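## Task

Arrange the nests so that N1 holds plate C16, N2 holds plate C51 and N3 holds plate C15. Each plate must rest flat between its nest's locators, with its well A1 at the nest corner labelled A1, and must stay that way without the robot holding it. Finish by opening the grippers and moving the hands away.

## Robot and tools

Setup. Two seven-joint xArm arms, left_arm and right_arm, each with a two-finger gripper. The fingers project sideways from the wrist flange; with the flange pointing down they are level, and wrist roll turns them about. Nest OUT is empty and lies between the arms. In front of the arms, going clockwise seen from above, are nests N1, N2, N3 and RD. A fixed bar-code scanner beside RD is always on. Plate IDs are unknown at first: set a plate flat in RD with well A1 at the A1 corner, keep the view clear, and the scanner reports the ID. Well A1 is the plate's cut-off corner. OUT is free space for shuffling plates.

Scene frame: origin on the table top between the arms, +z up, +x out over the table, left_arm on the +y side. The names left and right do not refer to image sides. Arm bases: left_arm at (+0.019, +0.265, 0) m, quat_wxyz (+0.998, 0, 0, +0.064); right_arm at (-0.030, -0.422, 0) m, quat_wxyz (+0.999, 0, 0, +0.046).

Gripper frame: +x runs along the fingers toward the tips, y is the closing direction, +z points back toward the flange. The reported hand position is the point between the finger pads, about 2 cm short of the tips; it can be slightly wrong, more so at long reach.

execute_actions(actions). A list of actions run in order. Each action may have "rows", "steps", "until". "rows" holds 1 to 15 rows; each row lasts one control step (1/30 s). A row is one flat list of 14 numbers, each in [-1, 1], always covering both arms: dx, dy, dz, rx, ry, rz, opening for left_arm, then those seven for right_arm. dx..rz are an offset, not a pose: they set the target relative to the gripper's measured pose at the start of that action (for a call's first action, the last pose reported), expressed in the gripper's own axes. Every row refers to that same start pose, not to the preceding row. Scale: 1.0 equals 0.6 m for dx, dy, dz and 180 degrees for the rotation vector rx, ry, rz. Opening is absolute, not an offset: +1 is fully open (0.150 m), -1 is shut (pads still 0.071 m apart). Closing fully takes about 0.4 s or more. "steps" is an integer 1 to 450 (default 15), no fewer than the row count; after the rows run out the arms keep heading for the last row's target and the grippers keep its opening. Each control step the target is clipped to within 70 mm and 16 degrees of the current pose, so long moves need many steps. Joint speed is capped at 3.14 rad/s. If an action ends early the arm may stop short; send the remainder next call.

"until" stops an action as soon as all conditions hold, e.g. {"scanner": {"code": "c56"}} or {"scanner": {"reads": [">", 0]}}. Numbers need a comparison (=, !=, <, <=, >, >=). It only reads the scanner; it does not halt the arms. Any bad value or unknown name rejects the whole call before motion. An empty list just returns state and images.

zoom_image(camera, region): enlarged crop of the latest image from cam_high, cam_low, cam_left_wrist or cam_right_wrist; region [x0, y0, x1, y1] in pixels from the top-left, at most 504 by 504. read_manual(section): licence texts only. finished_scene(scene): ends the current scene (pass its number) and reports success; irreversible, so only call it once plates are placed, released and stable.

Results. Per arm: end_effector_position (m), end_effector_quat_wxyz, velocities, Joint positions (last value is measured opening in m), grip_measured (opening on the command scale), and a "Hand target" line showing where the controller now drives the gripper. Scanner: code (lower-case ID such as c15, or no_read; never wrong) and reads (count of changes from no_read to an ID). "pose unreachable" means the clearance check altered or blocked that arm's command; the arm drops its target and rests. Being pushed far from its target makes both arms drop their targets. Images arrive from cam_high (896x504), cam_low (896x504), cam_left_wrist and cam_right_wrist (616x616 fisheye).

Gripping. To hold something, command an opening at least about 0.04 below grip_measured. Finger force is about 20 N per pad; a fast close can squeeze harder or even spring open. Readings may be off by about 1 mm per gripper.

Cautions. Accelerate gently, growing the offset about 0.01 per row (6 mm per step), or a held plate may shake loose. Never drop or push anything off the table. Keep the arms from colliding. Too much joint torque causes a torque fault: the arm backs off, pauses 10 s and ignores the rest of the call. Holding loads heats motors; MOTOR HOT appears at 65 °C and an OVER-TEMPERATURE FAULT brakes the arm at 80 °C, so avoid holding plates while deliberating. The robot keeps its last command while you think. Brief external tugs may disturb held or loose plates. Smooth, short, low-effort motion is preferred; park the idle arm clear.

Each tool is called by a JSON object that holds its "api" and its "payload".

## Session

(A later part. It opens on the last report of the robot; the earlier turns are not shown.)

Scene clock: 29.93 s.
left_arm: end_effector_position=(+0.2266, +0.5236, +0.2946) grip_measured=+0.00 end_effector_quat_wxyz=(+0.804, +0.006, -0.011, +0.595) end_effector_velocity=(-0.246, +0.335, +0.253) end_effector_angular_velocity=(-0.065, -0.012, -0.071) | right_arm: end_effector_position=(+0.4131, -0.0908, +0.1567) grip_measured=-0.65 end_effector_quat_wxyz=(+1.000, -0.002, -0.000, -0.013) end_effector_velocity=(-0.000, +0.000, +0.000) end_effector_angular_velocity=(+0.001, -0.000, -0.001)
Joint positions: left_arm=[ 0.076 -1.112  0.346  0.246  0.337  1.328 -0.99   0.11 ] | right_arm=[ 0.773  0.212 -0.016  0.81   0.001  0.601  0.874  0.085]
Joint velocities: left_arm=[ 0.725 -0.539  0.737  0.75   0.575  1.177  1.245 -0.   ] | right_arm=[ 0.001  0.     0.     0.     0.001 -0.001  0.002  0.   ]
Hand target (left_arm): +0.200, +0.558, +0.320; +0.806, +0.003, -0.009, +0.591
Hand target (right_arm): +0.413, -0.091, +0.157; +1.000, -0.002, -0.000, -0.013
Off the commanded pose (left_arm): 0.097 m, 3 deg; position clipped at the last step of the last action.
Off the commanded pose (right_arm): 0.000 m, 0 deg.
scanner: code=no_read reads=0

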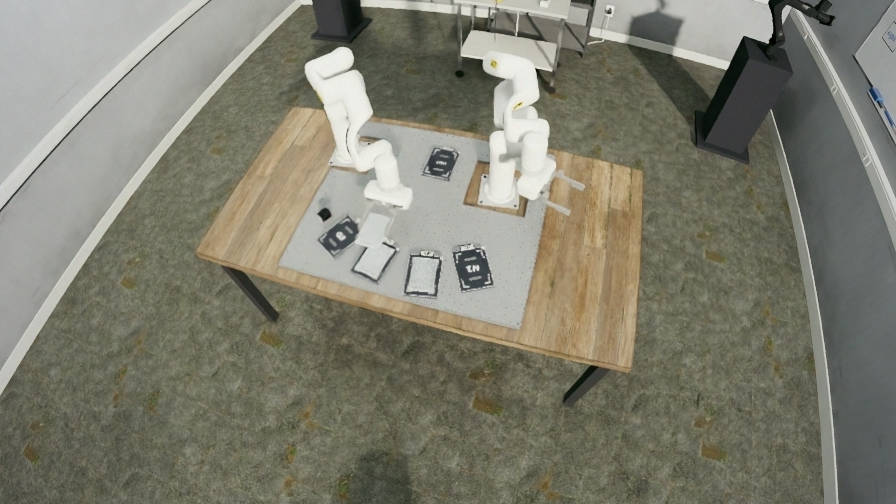

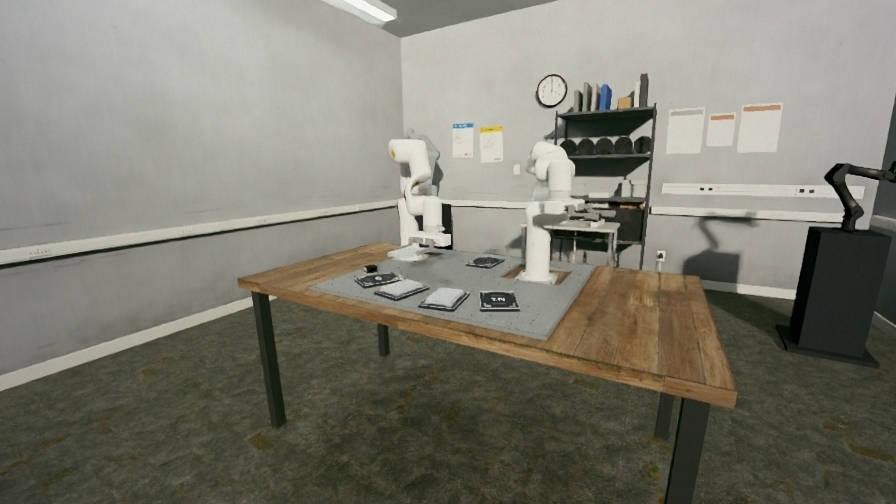

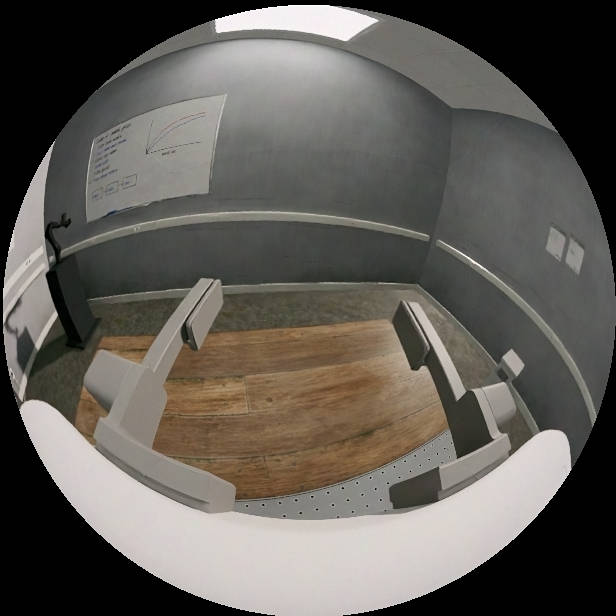

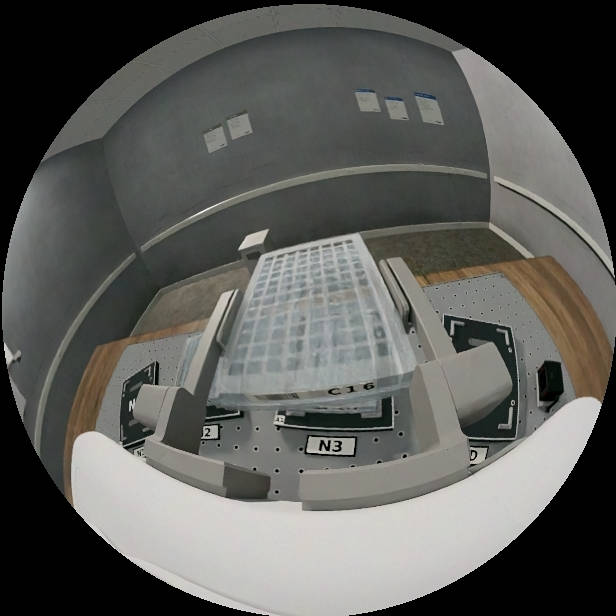

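{"api": "execute_actions", "payload": {"actions": [{"rows": [
[0.0418, 0.0591, 0.0423, 0, 0, 0, 0, -0.0004, 0.0058, -0.0009, 0, 0, 0.0016, -0.75],
[0.0418, 0.0591, 0.0423, 0, 0, 0, 0, -0.0013, 0.0173, -0.0028, 0, 0, 0.0049, -0.75],
[0.0418, 0.0591, 0.0423, 0, 0, 0, 0, -0.0026, 0.0346, -0.0057, 0, 0, 0.0097, -0.75],
[0.0418, 0.0591, 0.0423, 0, 0, 0, 0, -0.0043, 0.0576, -0.0095, 0, 0, 0.0162, -0.75],
[0.0418, 0.0591, 0.0423, 0, 0, 0, 0, -0.0064, 0.0864, -0.0142, 0, 0, 0.0243, -0.75],
[0.0418, 0.0591, 0.0423, 0, 0, 0, 0, -0.0086, 0.1153, -0.0189, 0, 0, 0.0323, -0.75],
[0.0418, 0.0591, 0.0423, 0, 0, 0, 0, -0.0428, 0.5763, -0.0945, 0, 0, 0.1617, -0.75]
], "steps": 50}]}}

{"api": "zoom_image", "payload": {"camera": "cam_right_wrist", "region": [110, 220, 560, 500]}}

Scene clock: 31.97 s.
left_arm: end_effector_position=(+0.1997, +0.5572, +0.3203) grip_measured=+0.00 end_effector_quat_wxyz=(+0.804, +0.006, -0.011, +0.595) end_effector_velocity=(-0.000, +0.000, +0.000) end_effector_angular_velocity=(+0.000, -0.001, +0.000) | right_arm: end_effector_position=(+0.3971, +0.2547, +0.0980) grip_measured=-0.65 end_effector_quat_wxyz=(+0.971, -0.001, +0.001, +0.238) end_effector_velocity=(-0.001, +0.001, -0.000) end_effector_angular_velocity=(+0.000, +0.000, +0.001)
Joint positions: left_arm=[ 0.143 -1.147  0.415  0.329  0.395  1.432 -0.874  0.111] | right_arm=[ 0.955  1.009  0.113  1.96  -0.116  0.96   0.693  0.085]
Joint velocities: left_arm=[ 0.    -0.001  0.     0.001  0.     0.     0.     0.   ] | right_arm=[ 0.001  0.002  0.001  0.002 -0.     0.001  0.     0.   ]
Hand target (left_arm): +0.200, +0.557, +0.320; +0.804, +0.006, -0.011, +0.595
Hand target (right_arm): +0.397, +0.255, +0.098; +0.971, -0.001, +0.001, +0.238
Off the commanded pose (left_arm): 0.000 m, 0 deg.
Off the commanded pose (right_arm): 0.001 m, 0 deg.
scanner: code=no_read reads=0

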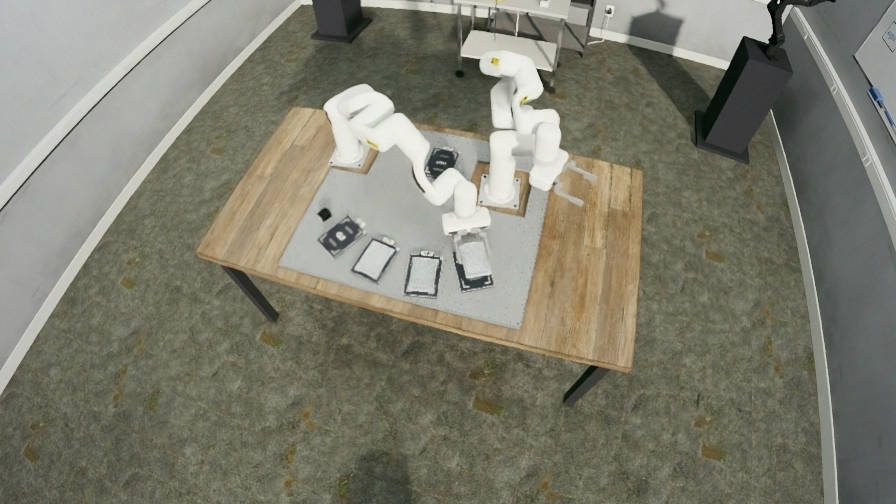

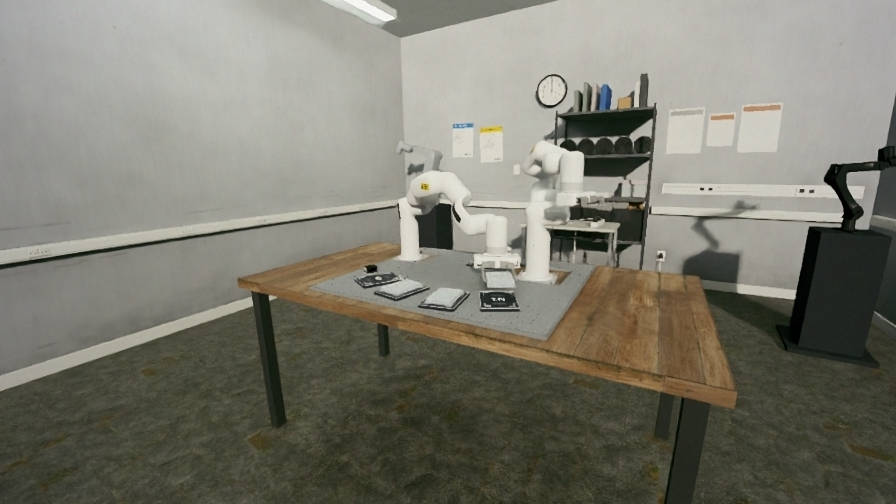

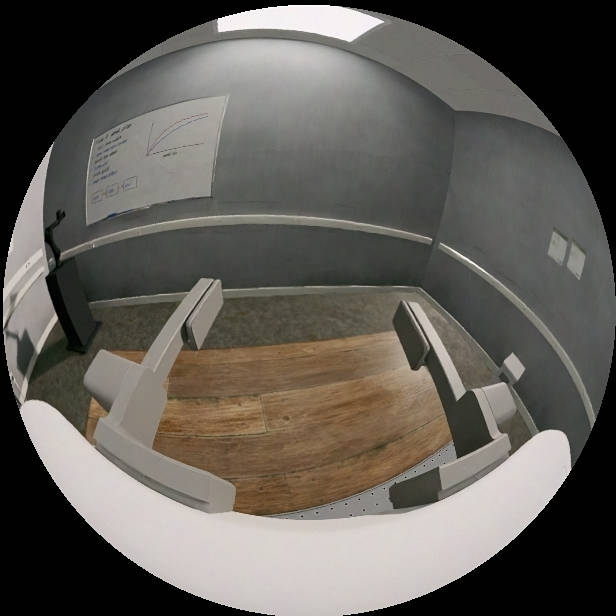

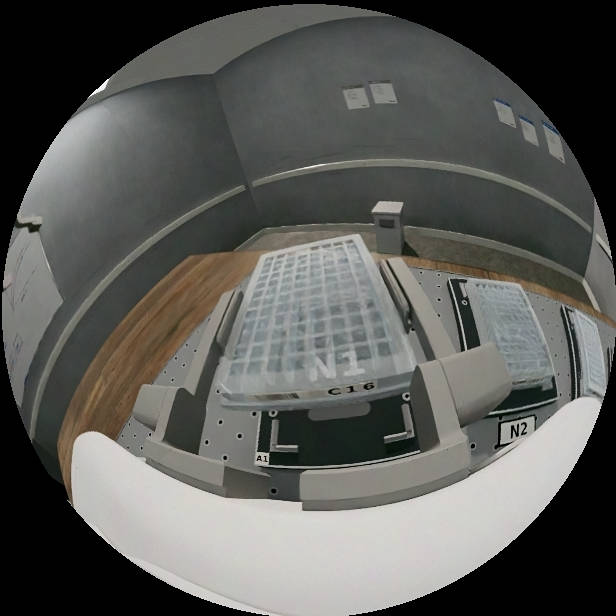

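Region (110, 220, 560, 500) of cam_right_wrist's 616x616 image, scaled by 1.120, with more detail than that image has; it fills the top 314 rows of this view, and the rest is white.

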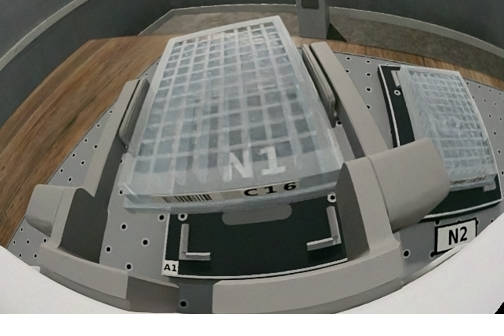

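The right arm reaches N1. Lowering to the reference height (about 30 mm above seated) for comparison.

{"api": "execute_actions", "payload": {"actions": [{"rows": [[0, 0, 0, 0, 0, 0, 0, 0, 0, -0.006, 0, 0, 0, -0.75], [0, 0, 0, 0, 0, 0, 0, 0, 0, -0.014, 0, 0, 0, -0.75], [0, 0, 0, 0, 0, 0, 0, 0, 0, -0.022, 0, 0, 0, -0.75], [0, 0, 0, 0, 0, 0, 0, 0, 0, -0.030, 0, 0, 0, -0.75], [0, 0, 0, 0, 0, 0, 0, 0, 0, -0.038, 0, 0, 0, -0.75], [0, 0, 0, 0, 0, 0, 0, 0, 0, -0.046, 0, 0, 0, -0.75], [0, 0, 0, 0, 0, 0, 0, 0, 0, -0.0555, 0, 0, 0, -0.75]], "steps": 22}]}}

Scene clock: 32.87 s.
left_arm: end_effector_position=(+0.1997, +0.5572, +0.3203) grip_measured=+0.00 end_effector_quat_wxyz=(+0.804, +0.006, -0.011, +0.595) end_effector_velocity=(-0.000, +0.000, +0.000) end_effector_angular_velocity=(+0.000, -0.001, +0.001) | right_arm: end_effector_position=(+0.3971, +0.2544, +0.0647) grip_measured=-0.65 end_effector_quat_wxyz=(+0.971, -0.001, +0.001, +0.238) end_effector_velocity=(-0.001, -0.001, -0.005) end_effector_angular_velocity=(-0.006, +0.004, -0.000)
Joint positions: left_arm=[ 0.143 -1.147  0.415  0.329  0.395  1.432 -0.874  0.11 ] | right_arm=[ 0.957  1.072  0.109  1.976 -0.121  0.912  0.695  0.085]
Joint velocities: left_arm=[ 0.    -0.002  0.    -0.     0.     0.    -0.001 -0.   ] | right_arm=[ 0.     0.005 -0.    -0.002  0.001  0.     0.     0.   ]
Hand target (left_arm): +0.200, +0.557, +0.320; +0.804, +0.006, -0.011, +0.595
Hand target (right_arm): +0.397, +0.254, +0.065; +0.971, -0.001, +0.001, +0.238
Off the commanded pose (left_arm): 0.000 m, 0 deg.
Off the commanded pose (right_arm): 0.000 m, 0 deg.
scanner: code=no_read reads=0

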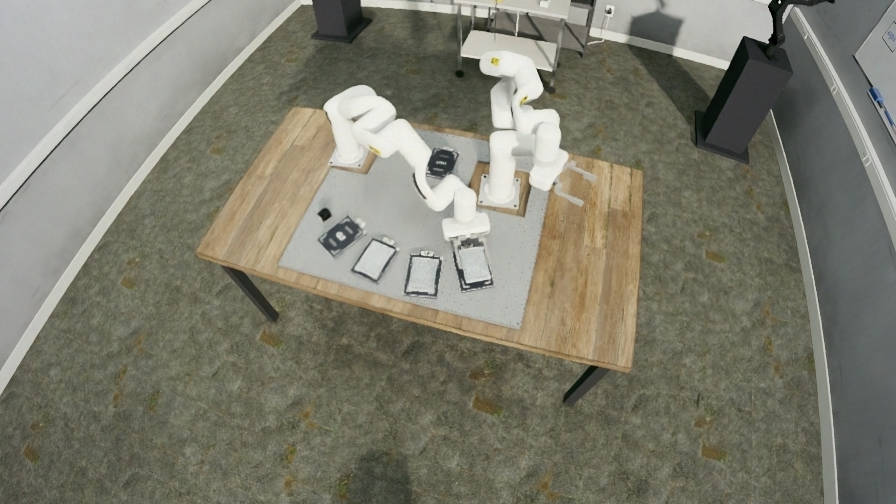

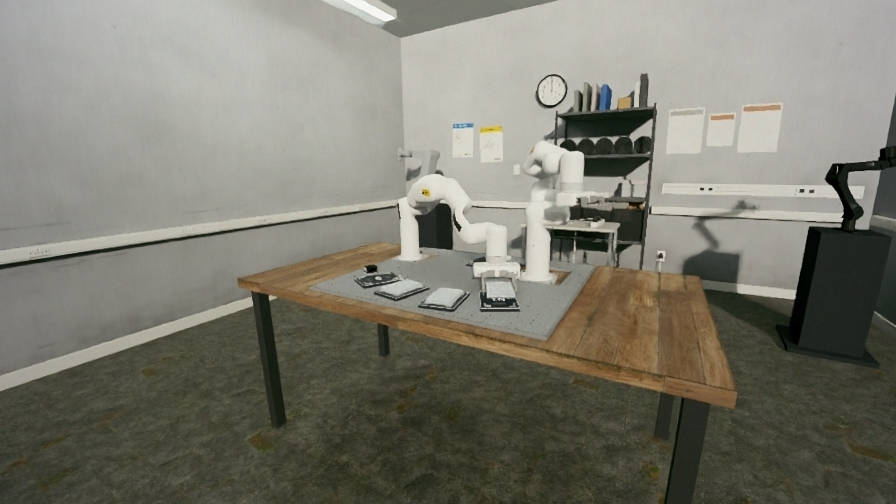

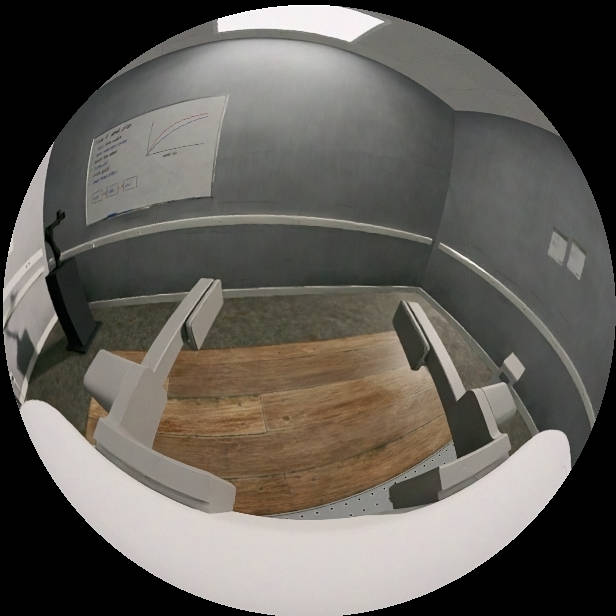

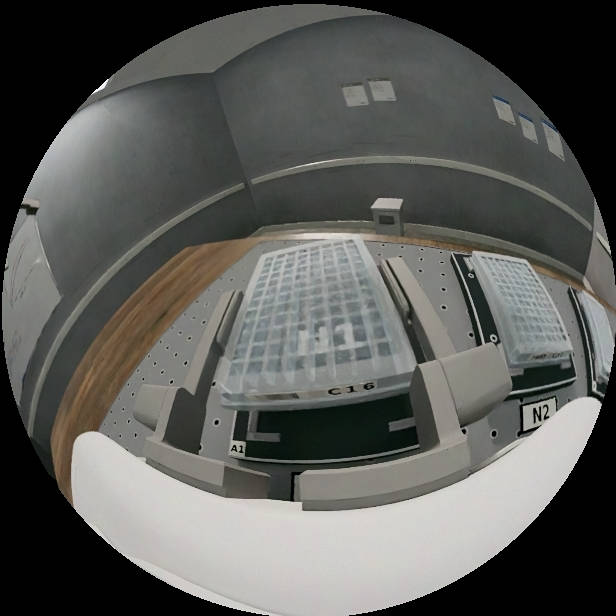

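{"api": "execute_actions", "payload": {"actions": [{"rows": [[0, 0, 0, 0, 0, 0, 0, -0.0025, 0.0012, -0.004, 0, 0, 0, -0.75], [0, 0, 0, 0, 0, 0, 0, -0.0025, 0.0012, -0.008, 0, 0, 0, -0.75], [0, 0, 0, 0, 0, 0, 0, -0.0025, 0.0012, -0.012, 0, 0, 0, -0.75], [0, 0, 0, 0, 0, 0, 0, -0.0025, 0.0012, -0.016, 0, 0, 0, -0.75], [0, 0, 0, 0, 0, 0, 0, -0.0025, 0.0012, -0.020, 0, 0, 0, -0.75], [0, 0, 0, 0, 0, 0, 0, -0.0025, 0.0012, -0.0245, 0, 0, 0, -0.75]], "steps": 20}]}}

{"api": "zoom_image", "payload": {"camera": "cam_right_wrist", "region": [130, 220, 520, 500]}}

Scene clock: 33.87 s.
left_arm: end_effector_position=(+0.1997, +0.5572, +0.3203) grip_measured=+0.00 end_effector_quat_wxyz=(+0.804, +0.006, -0.011, +0.595) end_effector_velocity=(-0.001, +0.000, -0.000) end_effector_angular_velocity=(-0.001, +0.000, +0.002) | right_arm: end_effector_position=(+0.3954, +0.2543, +0.0501) grip_measured=-0.65 end_effector_quat_wxyz=(+0.971, -0.001, +0.001, +0.238) end_effector_velocity=(-0.001, -0.002, -0.005) end_effector_angular_velocity=(-0.008, +0.002, -0.002)
Joint positions: left_arm=[ 0.143 -1.147  0.415  0.329  0.395  1.432 -0.874  0.111] | right_arm=[ 0.96   1.1    0.108  1.982 -0.123  0.89   0.698  0.085]
Joint velocities: left_arm=[ 0.002 -0.     0.    -0.    -0.     0.     0.     0.   ] | right_arm=[ 0.     0.004 -0.    -0.003 -0.001  0.001  0.003 -0.   ]
Hand target (left_arm): +0.200, +0.557, +0.320; +0.804, +0.006, -0.011, +0.595
Hand target (right_arm): +0.395, +0.254, +0.050; +0.971, -0.001, +0.001, +0.238
Off the commanded pose (left_arm): 0.000 m, 0 deg.
Off the commanded pose (right_arm): 0.000 m, 0 deg.
scanner: code=no_read reads=0

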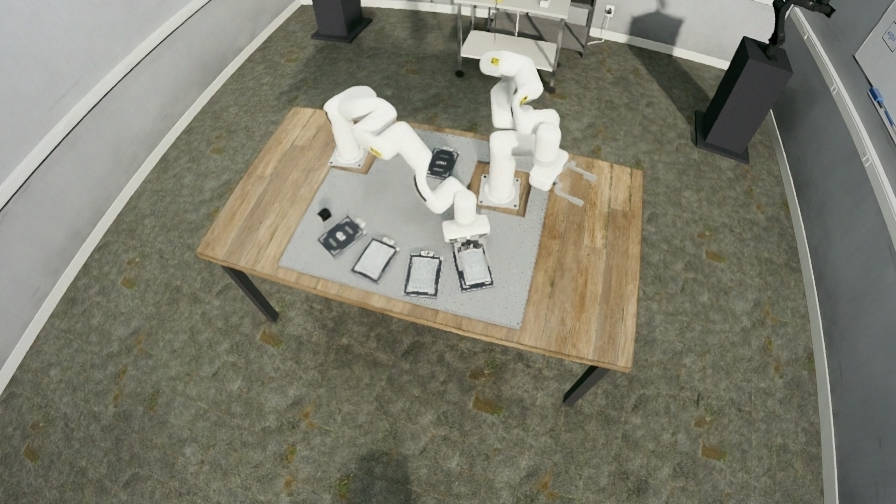

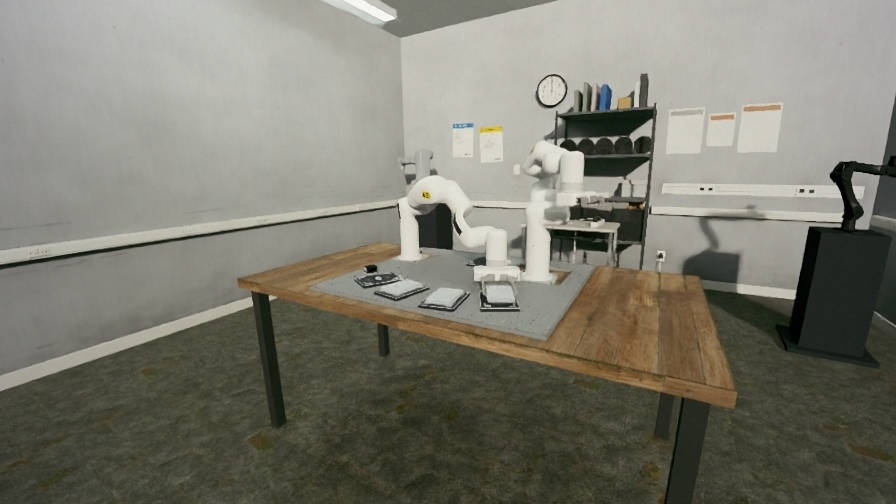

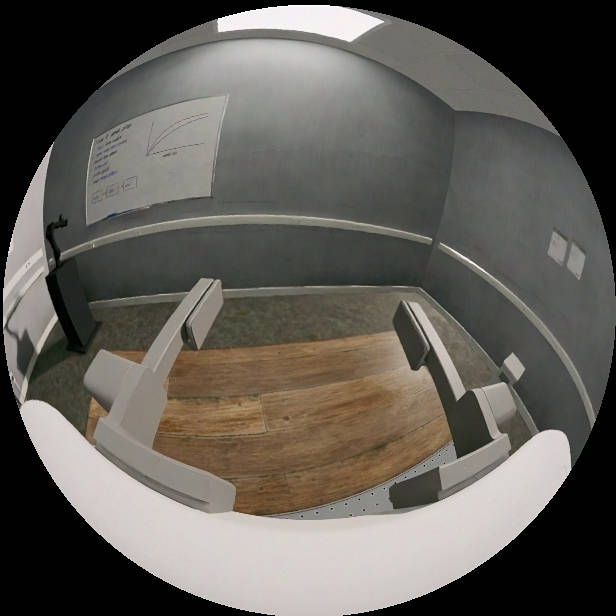

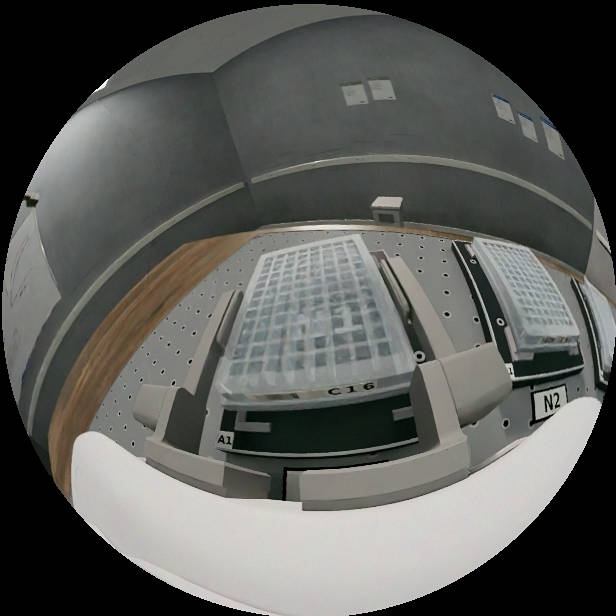

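Region (130, 220, 520, 500) of cam_right_wrist's 616x616 image, scaled by 1.292, with more detail than that image has; it fills the top 362 rows of this view, and the rest is white.

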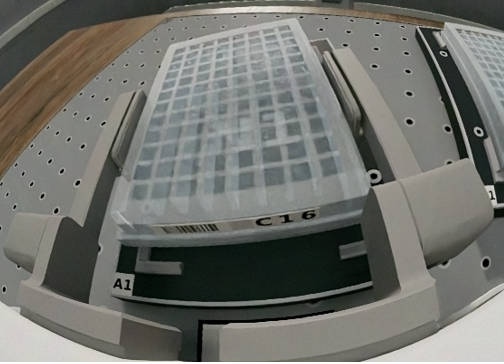

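{"api": "execute_actions", "payload": {"actions": [{"rows": [[0, 0, 0, 0, 0, 0, 0, 0, 0, -0.002, 0, 0, 0, -0.75], [0, 0, 0, 0, 0, 0, 0, 0, 0, -0.004, 0, 0, 0, -0.75], [0, 0, 0, 0, 0, 0, 0, 0, 0, -0.006, 0, 0, 0, -0.75], [0, 0, 0, 0, 0, 0, 0, 0, 0, -0.008, 0, 0, 0, -0.75], [0, 0, 0, 0, 0, 0, 0, 0, 0, -0.010, 0, 0, 0, -0.75], [0, 0, 0, 0, 0, 0, 0, 0, 0, -0.012, 0, 0, 0, -0.75]], "steps": 20}]}}

{"api": "zoom_image", "payload": {"camera": "cam_right_wrist", "region": [130, 220, 520, 500]}}

Scene clock: 34.83 s.
left_arm: end_effector_position=(+0.1997, +0.5572, +0.3203) grip_measured=+0.00 end_effector_quat_wxyz=(+0.804, +0.006, -0.011, +0.595) end_effector_velocity=(-0.000, +0.000, +0.000) end_effector_angular_velocity=(+0.000, -0.001, +0.000) | right_arm: end_effector_position=(+0.3954, +0.2543, +0.0429) grip_measured=-0.65 end_effector_quat_wxyz=(+0.971, -0.001, +0.001, +0.238) end_effector_velocity=(-0.001, -0.001, -0.002) end_effector_angular_velocity=(-0.003, +0.002, +0.001)
Joint positions: left_arm=[ 0.143 -1.147  0.415  0.329  0.395  1.432 -0.874  0.111] | right_arm=[ 0.961  1.115  0.107  1.989 -0.124  0.882  0.698  0.085]
Joint velocities: left_arm=[ 0.    -0.     0.     0.001  0.     0.     0.     0.   ] | right_arm=[ 0.     0.002 -0.    -0.001  0.001  0.    -0.001  0.   ]
Hand target (left_arm): +0.200, +0.557, +0.320; +0.804, +0.006, -0.011, +0.595
Hand target (right_arm): +0.395, +0.254, +0.043; +0.971, -0.001, +0.001, +0.238
Off the commanded pose (left_arm): 0.000 m, 0 deg.
Off the commanded pose (right_arm): 0.000 m, 0 deg.
scanner: code=no_read reads=0

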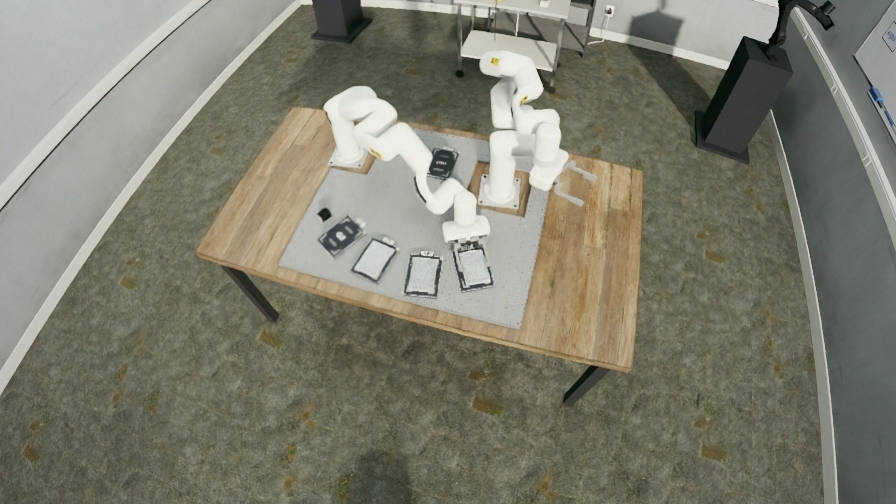

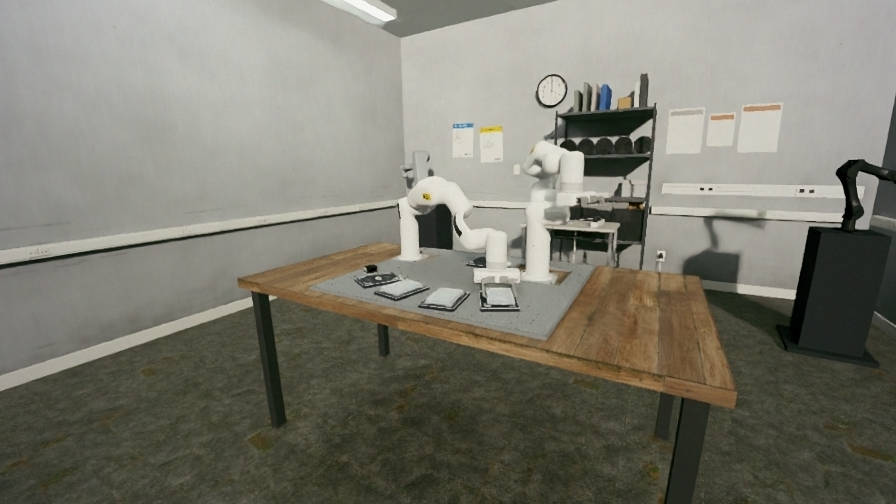

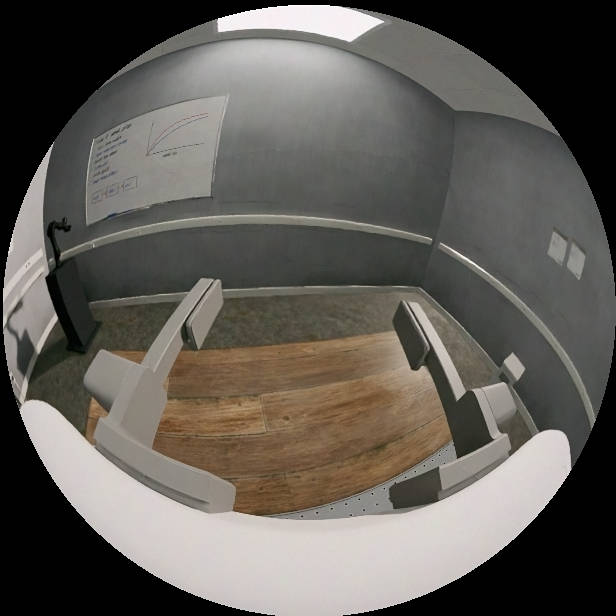

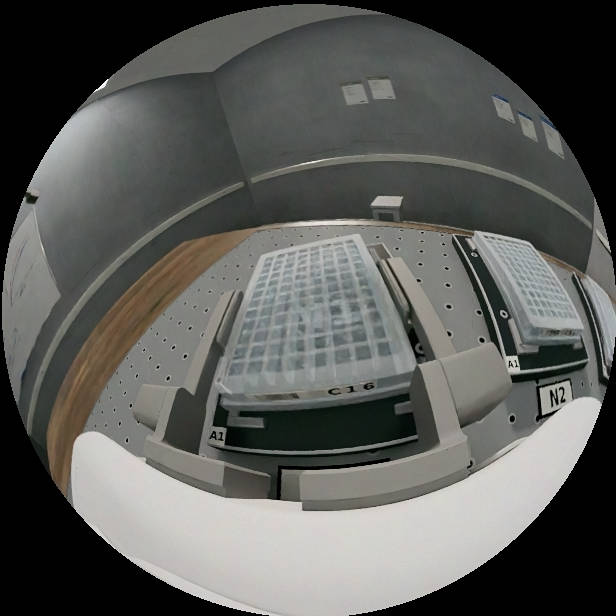

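Region (130, 220, 520, 500) of cam_right_wrist's 616x616 image, scaled by 1.292, with more detail than that image has; it fills the top 362 rows of this view, and the rest is white.

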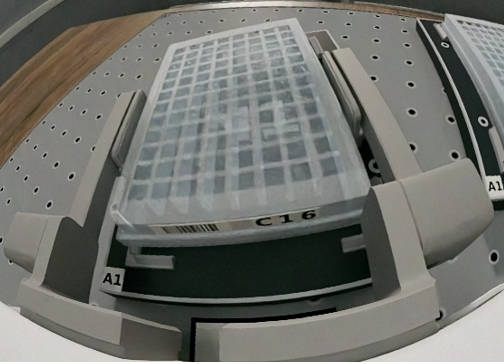

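{"api": "execute_actions", "payload": {"actions": [{"rows": [[0, 0, 0, 0, 0, 0, 0, 0, 0, -0.0015, 0, 0, 0, -0.75], [0, 0, 0, 0, 0, 0, 0, 0, 0, -0.003, 0, 0, 0, -0.75], [0, 0, 0, 0, 0, 0, 0, 0, 0, -0.0045, 0, 0, 0, -0.75], [0, 0, 0, 0, 0, 0, 0, 0, 0, -0.006, 0, 0, 0, -0.75]], "steps": 18}]}}

{"api": "zoom_image", "payload": {"camera": "cam_right_wrist", "region": [130, 220, 520, 500]}}

Scene clock: 35.63 s.
left_arm: end_effector_position=(+0.1997, +0.5572, +0.3203) grip_measured=+0.00 end_effector_quat_wxyz=(+0.804, +0.006, -0.011, +0.595) end_effector_velocity=(-0.000, -0.000, -0.000) end_effector_angular_velocity=(-0.000, +0.001, -0.000) | right_arm: end_effector_position=(+0.3955, +0.2544, +0.0398) grip_measured=-0.65 end_effector_quat_wxyz=(+0.971, -0.000, +0.001, +0.238) end_effector_velocity=(+0.000, -0.001, -0.001) end_effector_angular_velocity=(-0.001, +0.001, -0.001)
Joint positions: left_arm=[ 0.143 -1.147  0.415  0.329  0.395  1.432 -0.874  0.111] | right_arm=[ 0.961  1.123  0.106  1.993 -0.124  0.877  0.698  0.085]
Joint velocities: left_arm=[-0.     0.    -0.     0.     0.     0.001  0.    -0.   ] | right_arm=[-0.     0.001 -0.    -0.     0.001  0.     0.     0.   ]
Hand target (left_arm): +0.200, +0.557, +0.320; +0.804, +0.006, -0.011, +0.595
Hand target (right_arm): +0.395, +0.254, +0.039; +0.971, -0.001, +0.001, +0.238
Off the commanded pose (left_arm): 0.000 m, 0 deg.
Off the commanded pose (right_arm): 0.000 m, 0 deg.
scanner: code=no_read reads=0

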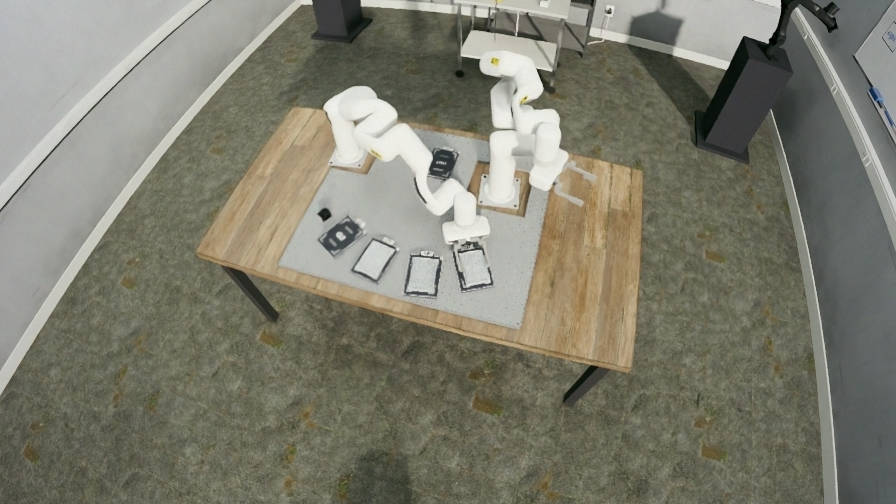

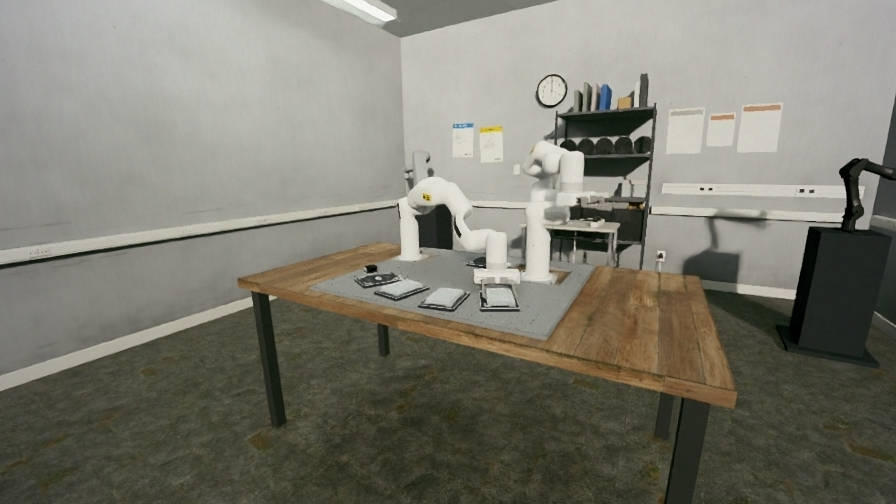

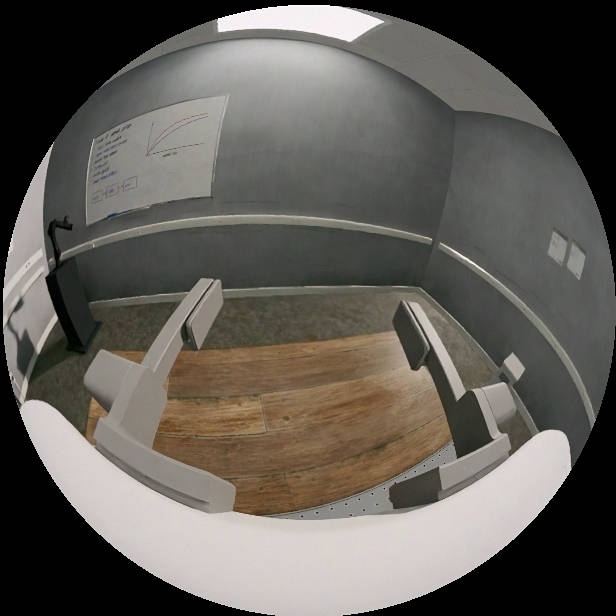

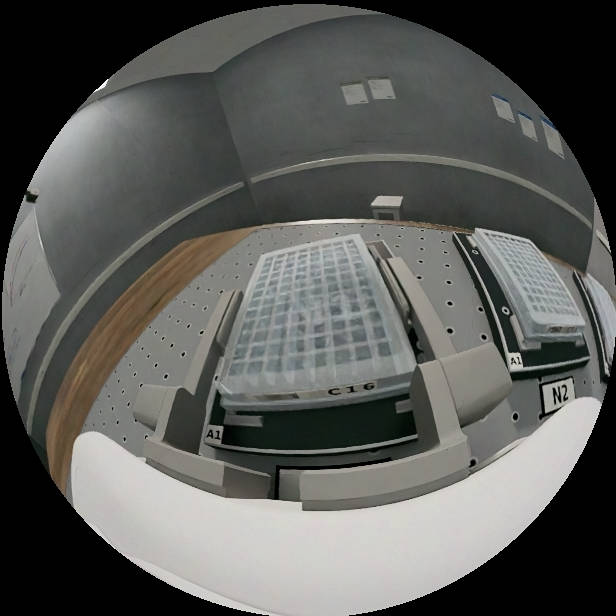

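Region (130, 220, 520, 500) of cam_right_wrist's 616x616 image, scaled by 1.292, with more detail than that image has; it fills the top 362 rows of this view, and the rest is white.

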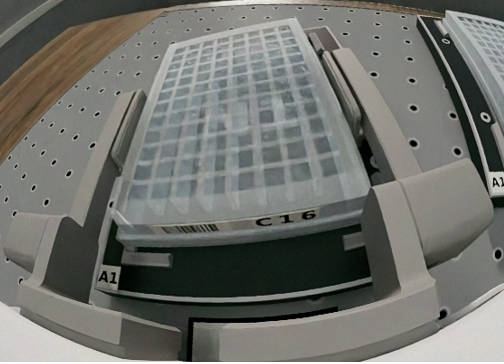

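{"api": "execute_actions", "payload": {"actions": [{"rows": [[0, 0, 0, 0, 0, 0, 0, 0, 0, 0.001, 0, 0, 0, -0.6], [0, 0, 0, 0, 0, 0, 0, 0, 0, 0.001, 0, 0, 0, -0.5], [0, 0, 0, 0, 0, 0, 0, 0, 0, 0.001, 0, 0, 0, -0.35], [0, 0, 0, 0, 0, 0, 0, 0, 0, 0.001, 0, 0, 0, -0.2], [0, 0, 0, 0, 0, 0, 0, 0, 0, 0.001, 0, 0, 0, 0.0]], "steps": 12}, {"rows": [[0, 0, 0, 0, 0, 0, 0, 0, 0, 0.01, 0, 0, 0, 0], [0, 0, 0, 0, 0, 0, 0, 0, 0, 0.025, 0, 0, 0, 0], [0, 0, 0, 0, 0, 0, 0, 0, 0, 0.05, 0, 0, 0, 0], [0, 0, 0, 0, 0, 0, 0, 0, 0, 0.1, 0, 0, 0, 0]], "steps": 18}]}}

{"api": "zoom_image", "payload": {"camera": "cam_right_wrist", "region": [110, 220, 610, 500]}}

{"api": "zoom_image", "payload": {"camera": "cam_low", "region": [340, 250, 560, 320]}}

Scene clock: 36.90 s.
left_arm: end_effector_position=(+0.1997, +0.5572, +0.3203) grip_measured=+0.00 end_effector_quat_wxyz=(+0.804, +0.006, -0.011, +0.595) end_effector_velocity=(-0.000, +0.000, -0.001) end_effector_angular_velocity=(-0.001, +0.001, +0.001) | right_arm: end_effector_position=(+0.3951, +0.2542, +0.0981) grip_measured=+0.00 end_effector_quat_wxyz=(+0.971, -0.002, +0.002, +0.238) end_effector_velocity=(+0.005, +0.012, +0.037) end_effector_angular_velocity=(+0.055, -0.026, -0.000)
Joint positions: left_arm=[ 0.143 -1.147  0.415  0.329  0.395  1.432 -0.874  0.111] | right_arm=[ 0.957  1.003  0.112  1.952 -0.115  0.96   0.695  0.11 ]
Joint velocities: left_arm=[ 0.001  0.001  0.    -0.001 -0.    -0.001  0.    -0.   ] | right_arm=[ 0.001 -0.028  0.002  0.026  0.001 -0.007 -0.     0.   ]
Hand target (left_arm): +0.200, +0.557, +0.320; +0.804, +0.006, -0.011, +0.595
Hand target (right_arm): +0.395, +0.255, +0.100; +0.971, -0.001, +0.001, +0.238
Off the commanded pose (left_arm): 0.000 m, 0 deg.
Off the commanded pose (right_arm): 0.002 m, 0 deg.
scanner: code=no_read reads=0

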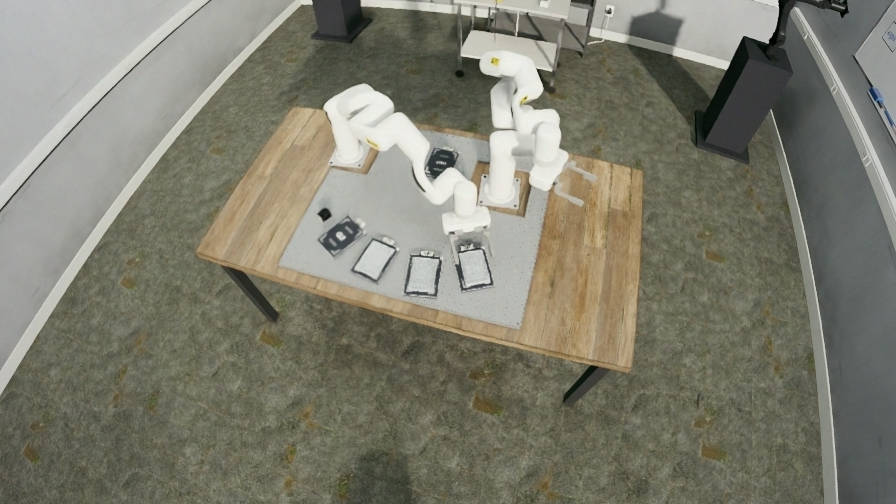

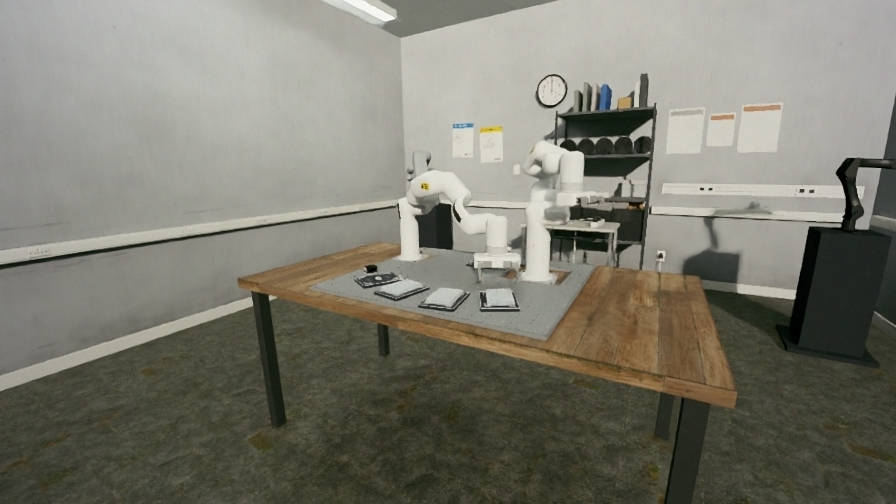

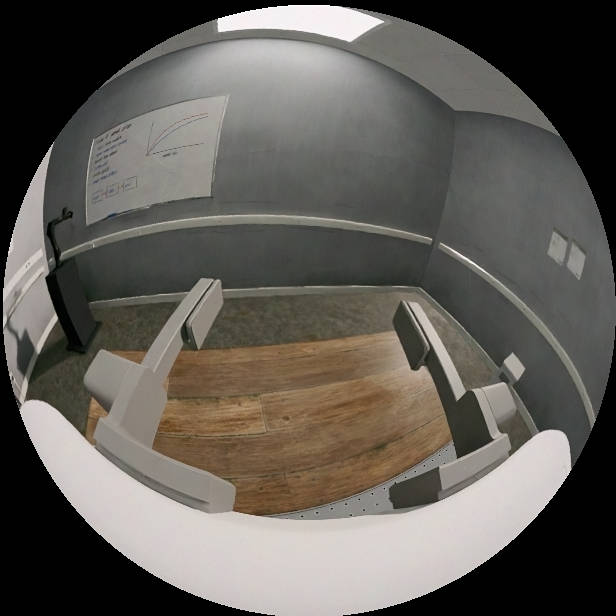

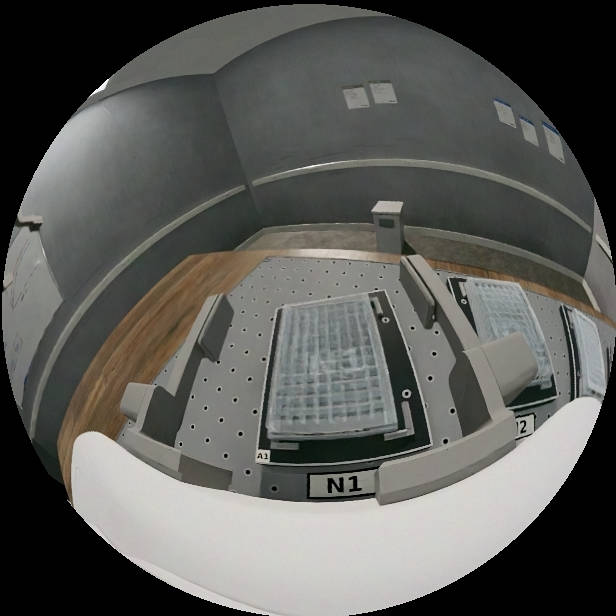

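Region (110, 220, 610, 500) of cam_right_wrist's 616x616 image, scaled by 1.008, with more detail than that image has; it fills the top 282 rows of this view, and the rest is white.

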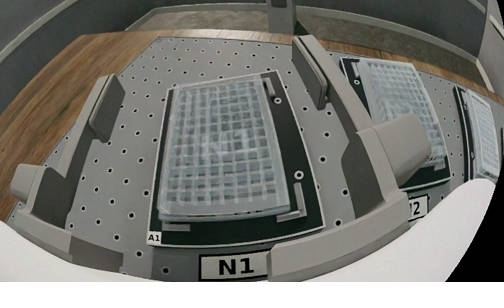

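Region (340, 250, 560, 320) of cam_low's 896x504 image, scaled by 2.291, with more detail than that image has; it fills the top 160 rows of this view, and the rest is white.

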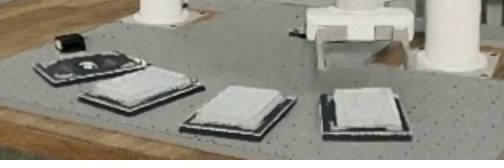

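{"api": "execute_actions", "payload": {"actions": []}}

Scene clock: 37.40 s.
left_arm: end_effector_position=(+0.1997, +0.5572, +0.3203) grip_measured=+0.00 end_effector_quat_wxyz=(+0.804, +0.006, -0.011, +0.595) end_effector_velocity=(+0.000, -0.000, +0.000) end_effector_angular_velocity=(+0.000, -0.000, -0.002) | right_arm: end_effector_position=(+0.3954, +0.2547, +0.1002) grip_measured=+0.00 end_effector_quat_wxyz=(+0.971, -0.001, +0.001, +0.238) end_effector_velocity=(+0.000, -0.000, -0.000) end_effector_angular_velocity=(-0.001, -0.001, -0.001)
Joint positions: left_arm=[ 0.143 -1.147  0.415  0.329  0.395  1.432 -0.874  0.111] | right_arm=[ 0.957  1.001  0.112  1.953 -0.115  0.96   0.695  0.111]
Joint velocities: left_arm=[-0.002 -0.001  0.    -0.     0.001  0.     0.    -0.   ] | right_arm=[-0.     0.    -0.    -0.    -0.001  0.     0.001  0.   ]
Hand target (left_arm): +0.200, +0.557, +0.320; +0.804, +0.006, -0.011, +0.595
Hand target (right_arm): +0.395, +0.255, +0.100; +0.971, -0.001, +0.001, +0.238
Off the commanded pose (left_arm): 0.000 m, 0 deg.
Off the commanded pose (right_arm): 0.000 m, 0 deg.
scanner: code=no_read reads=0

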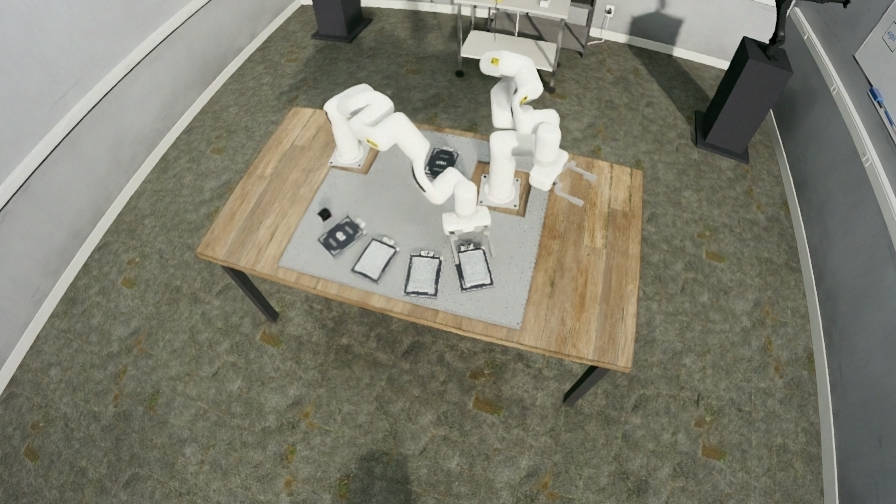

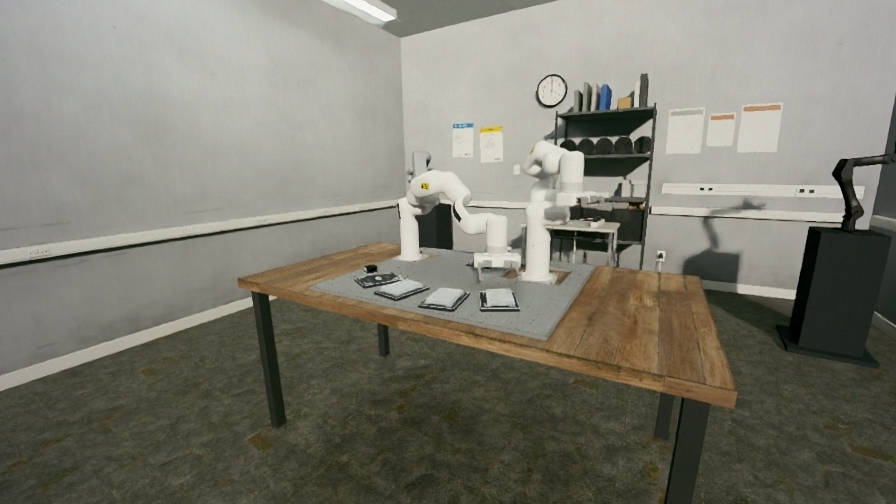

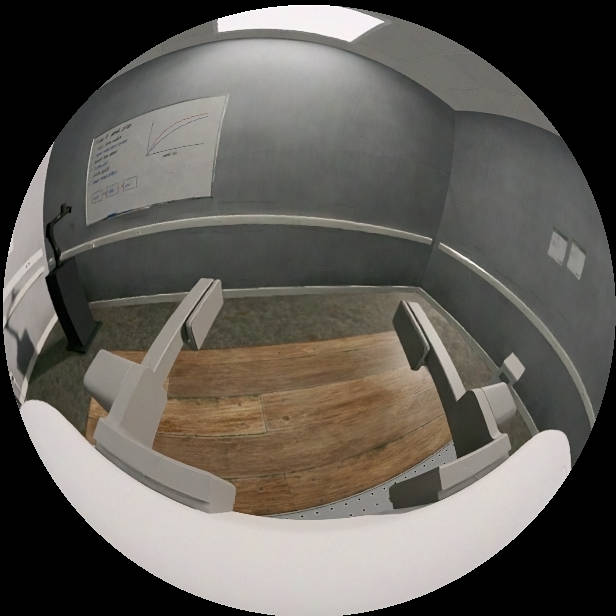

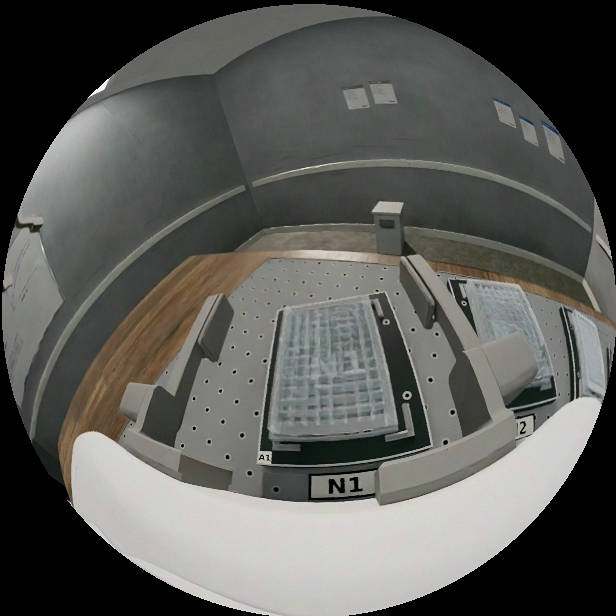

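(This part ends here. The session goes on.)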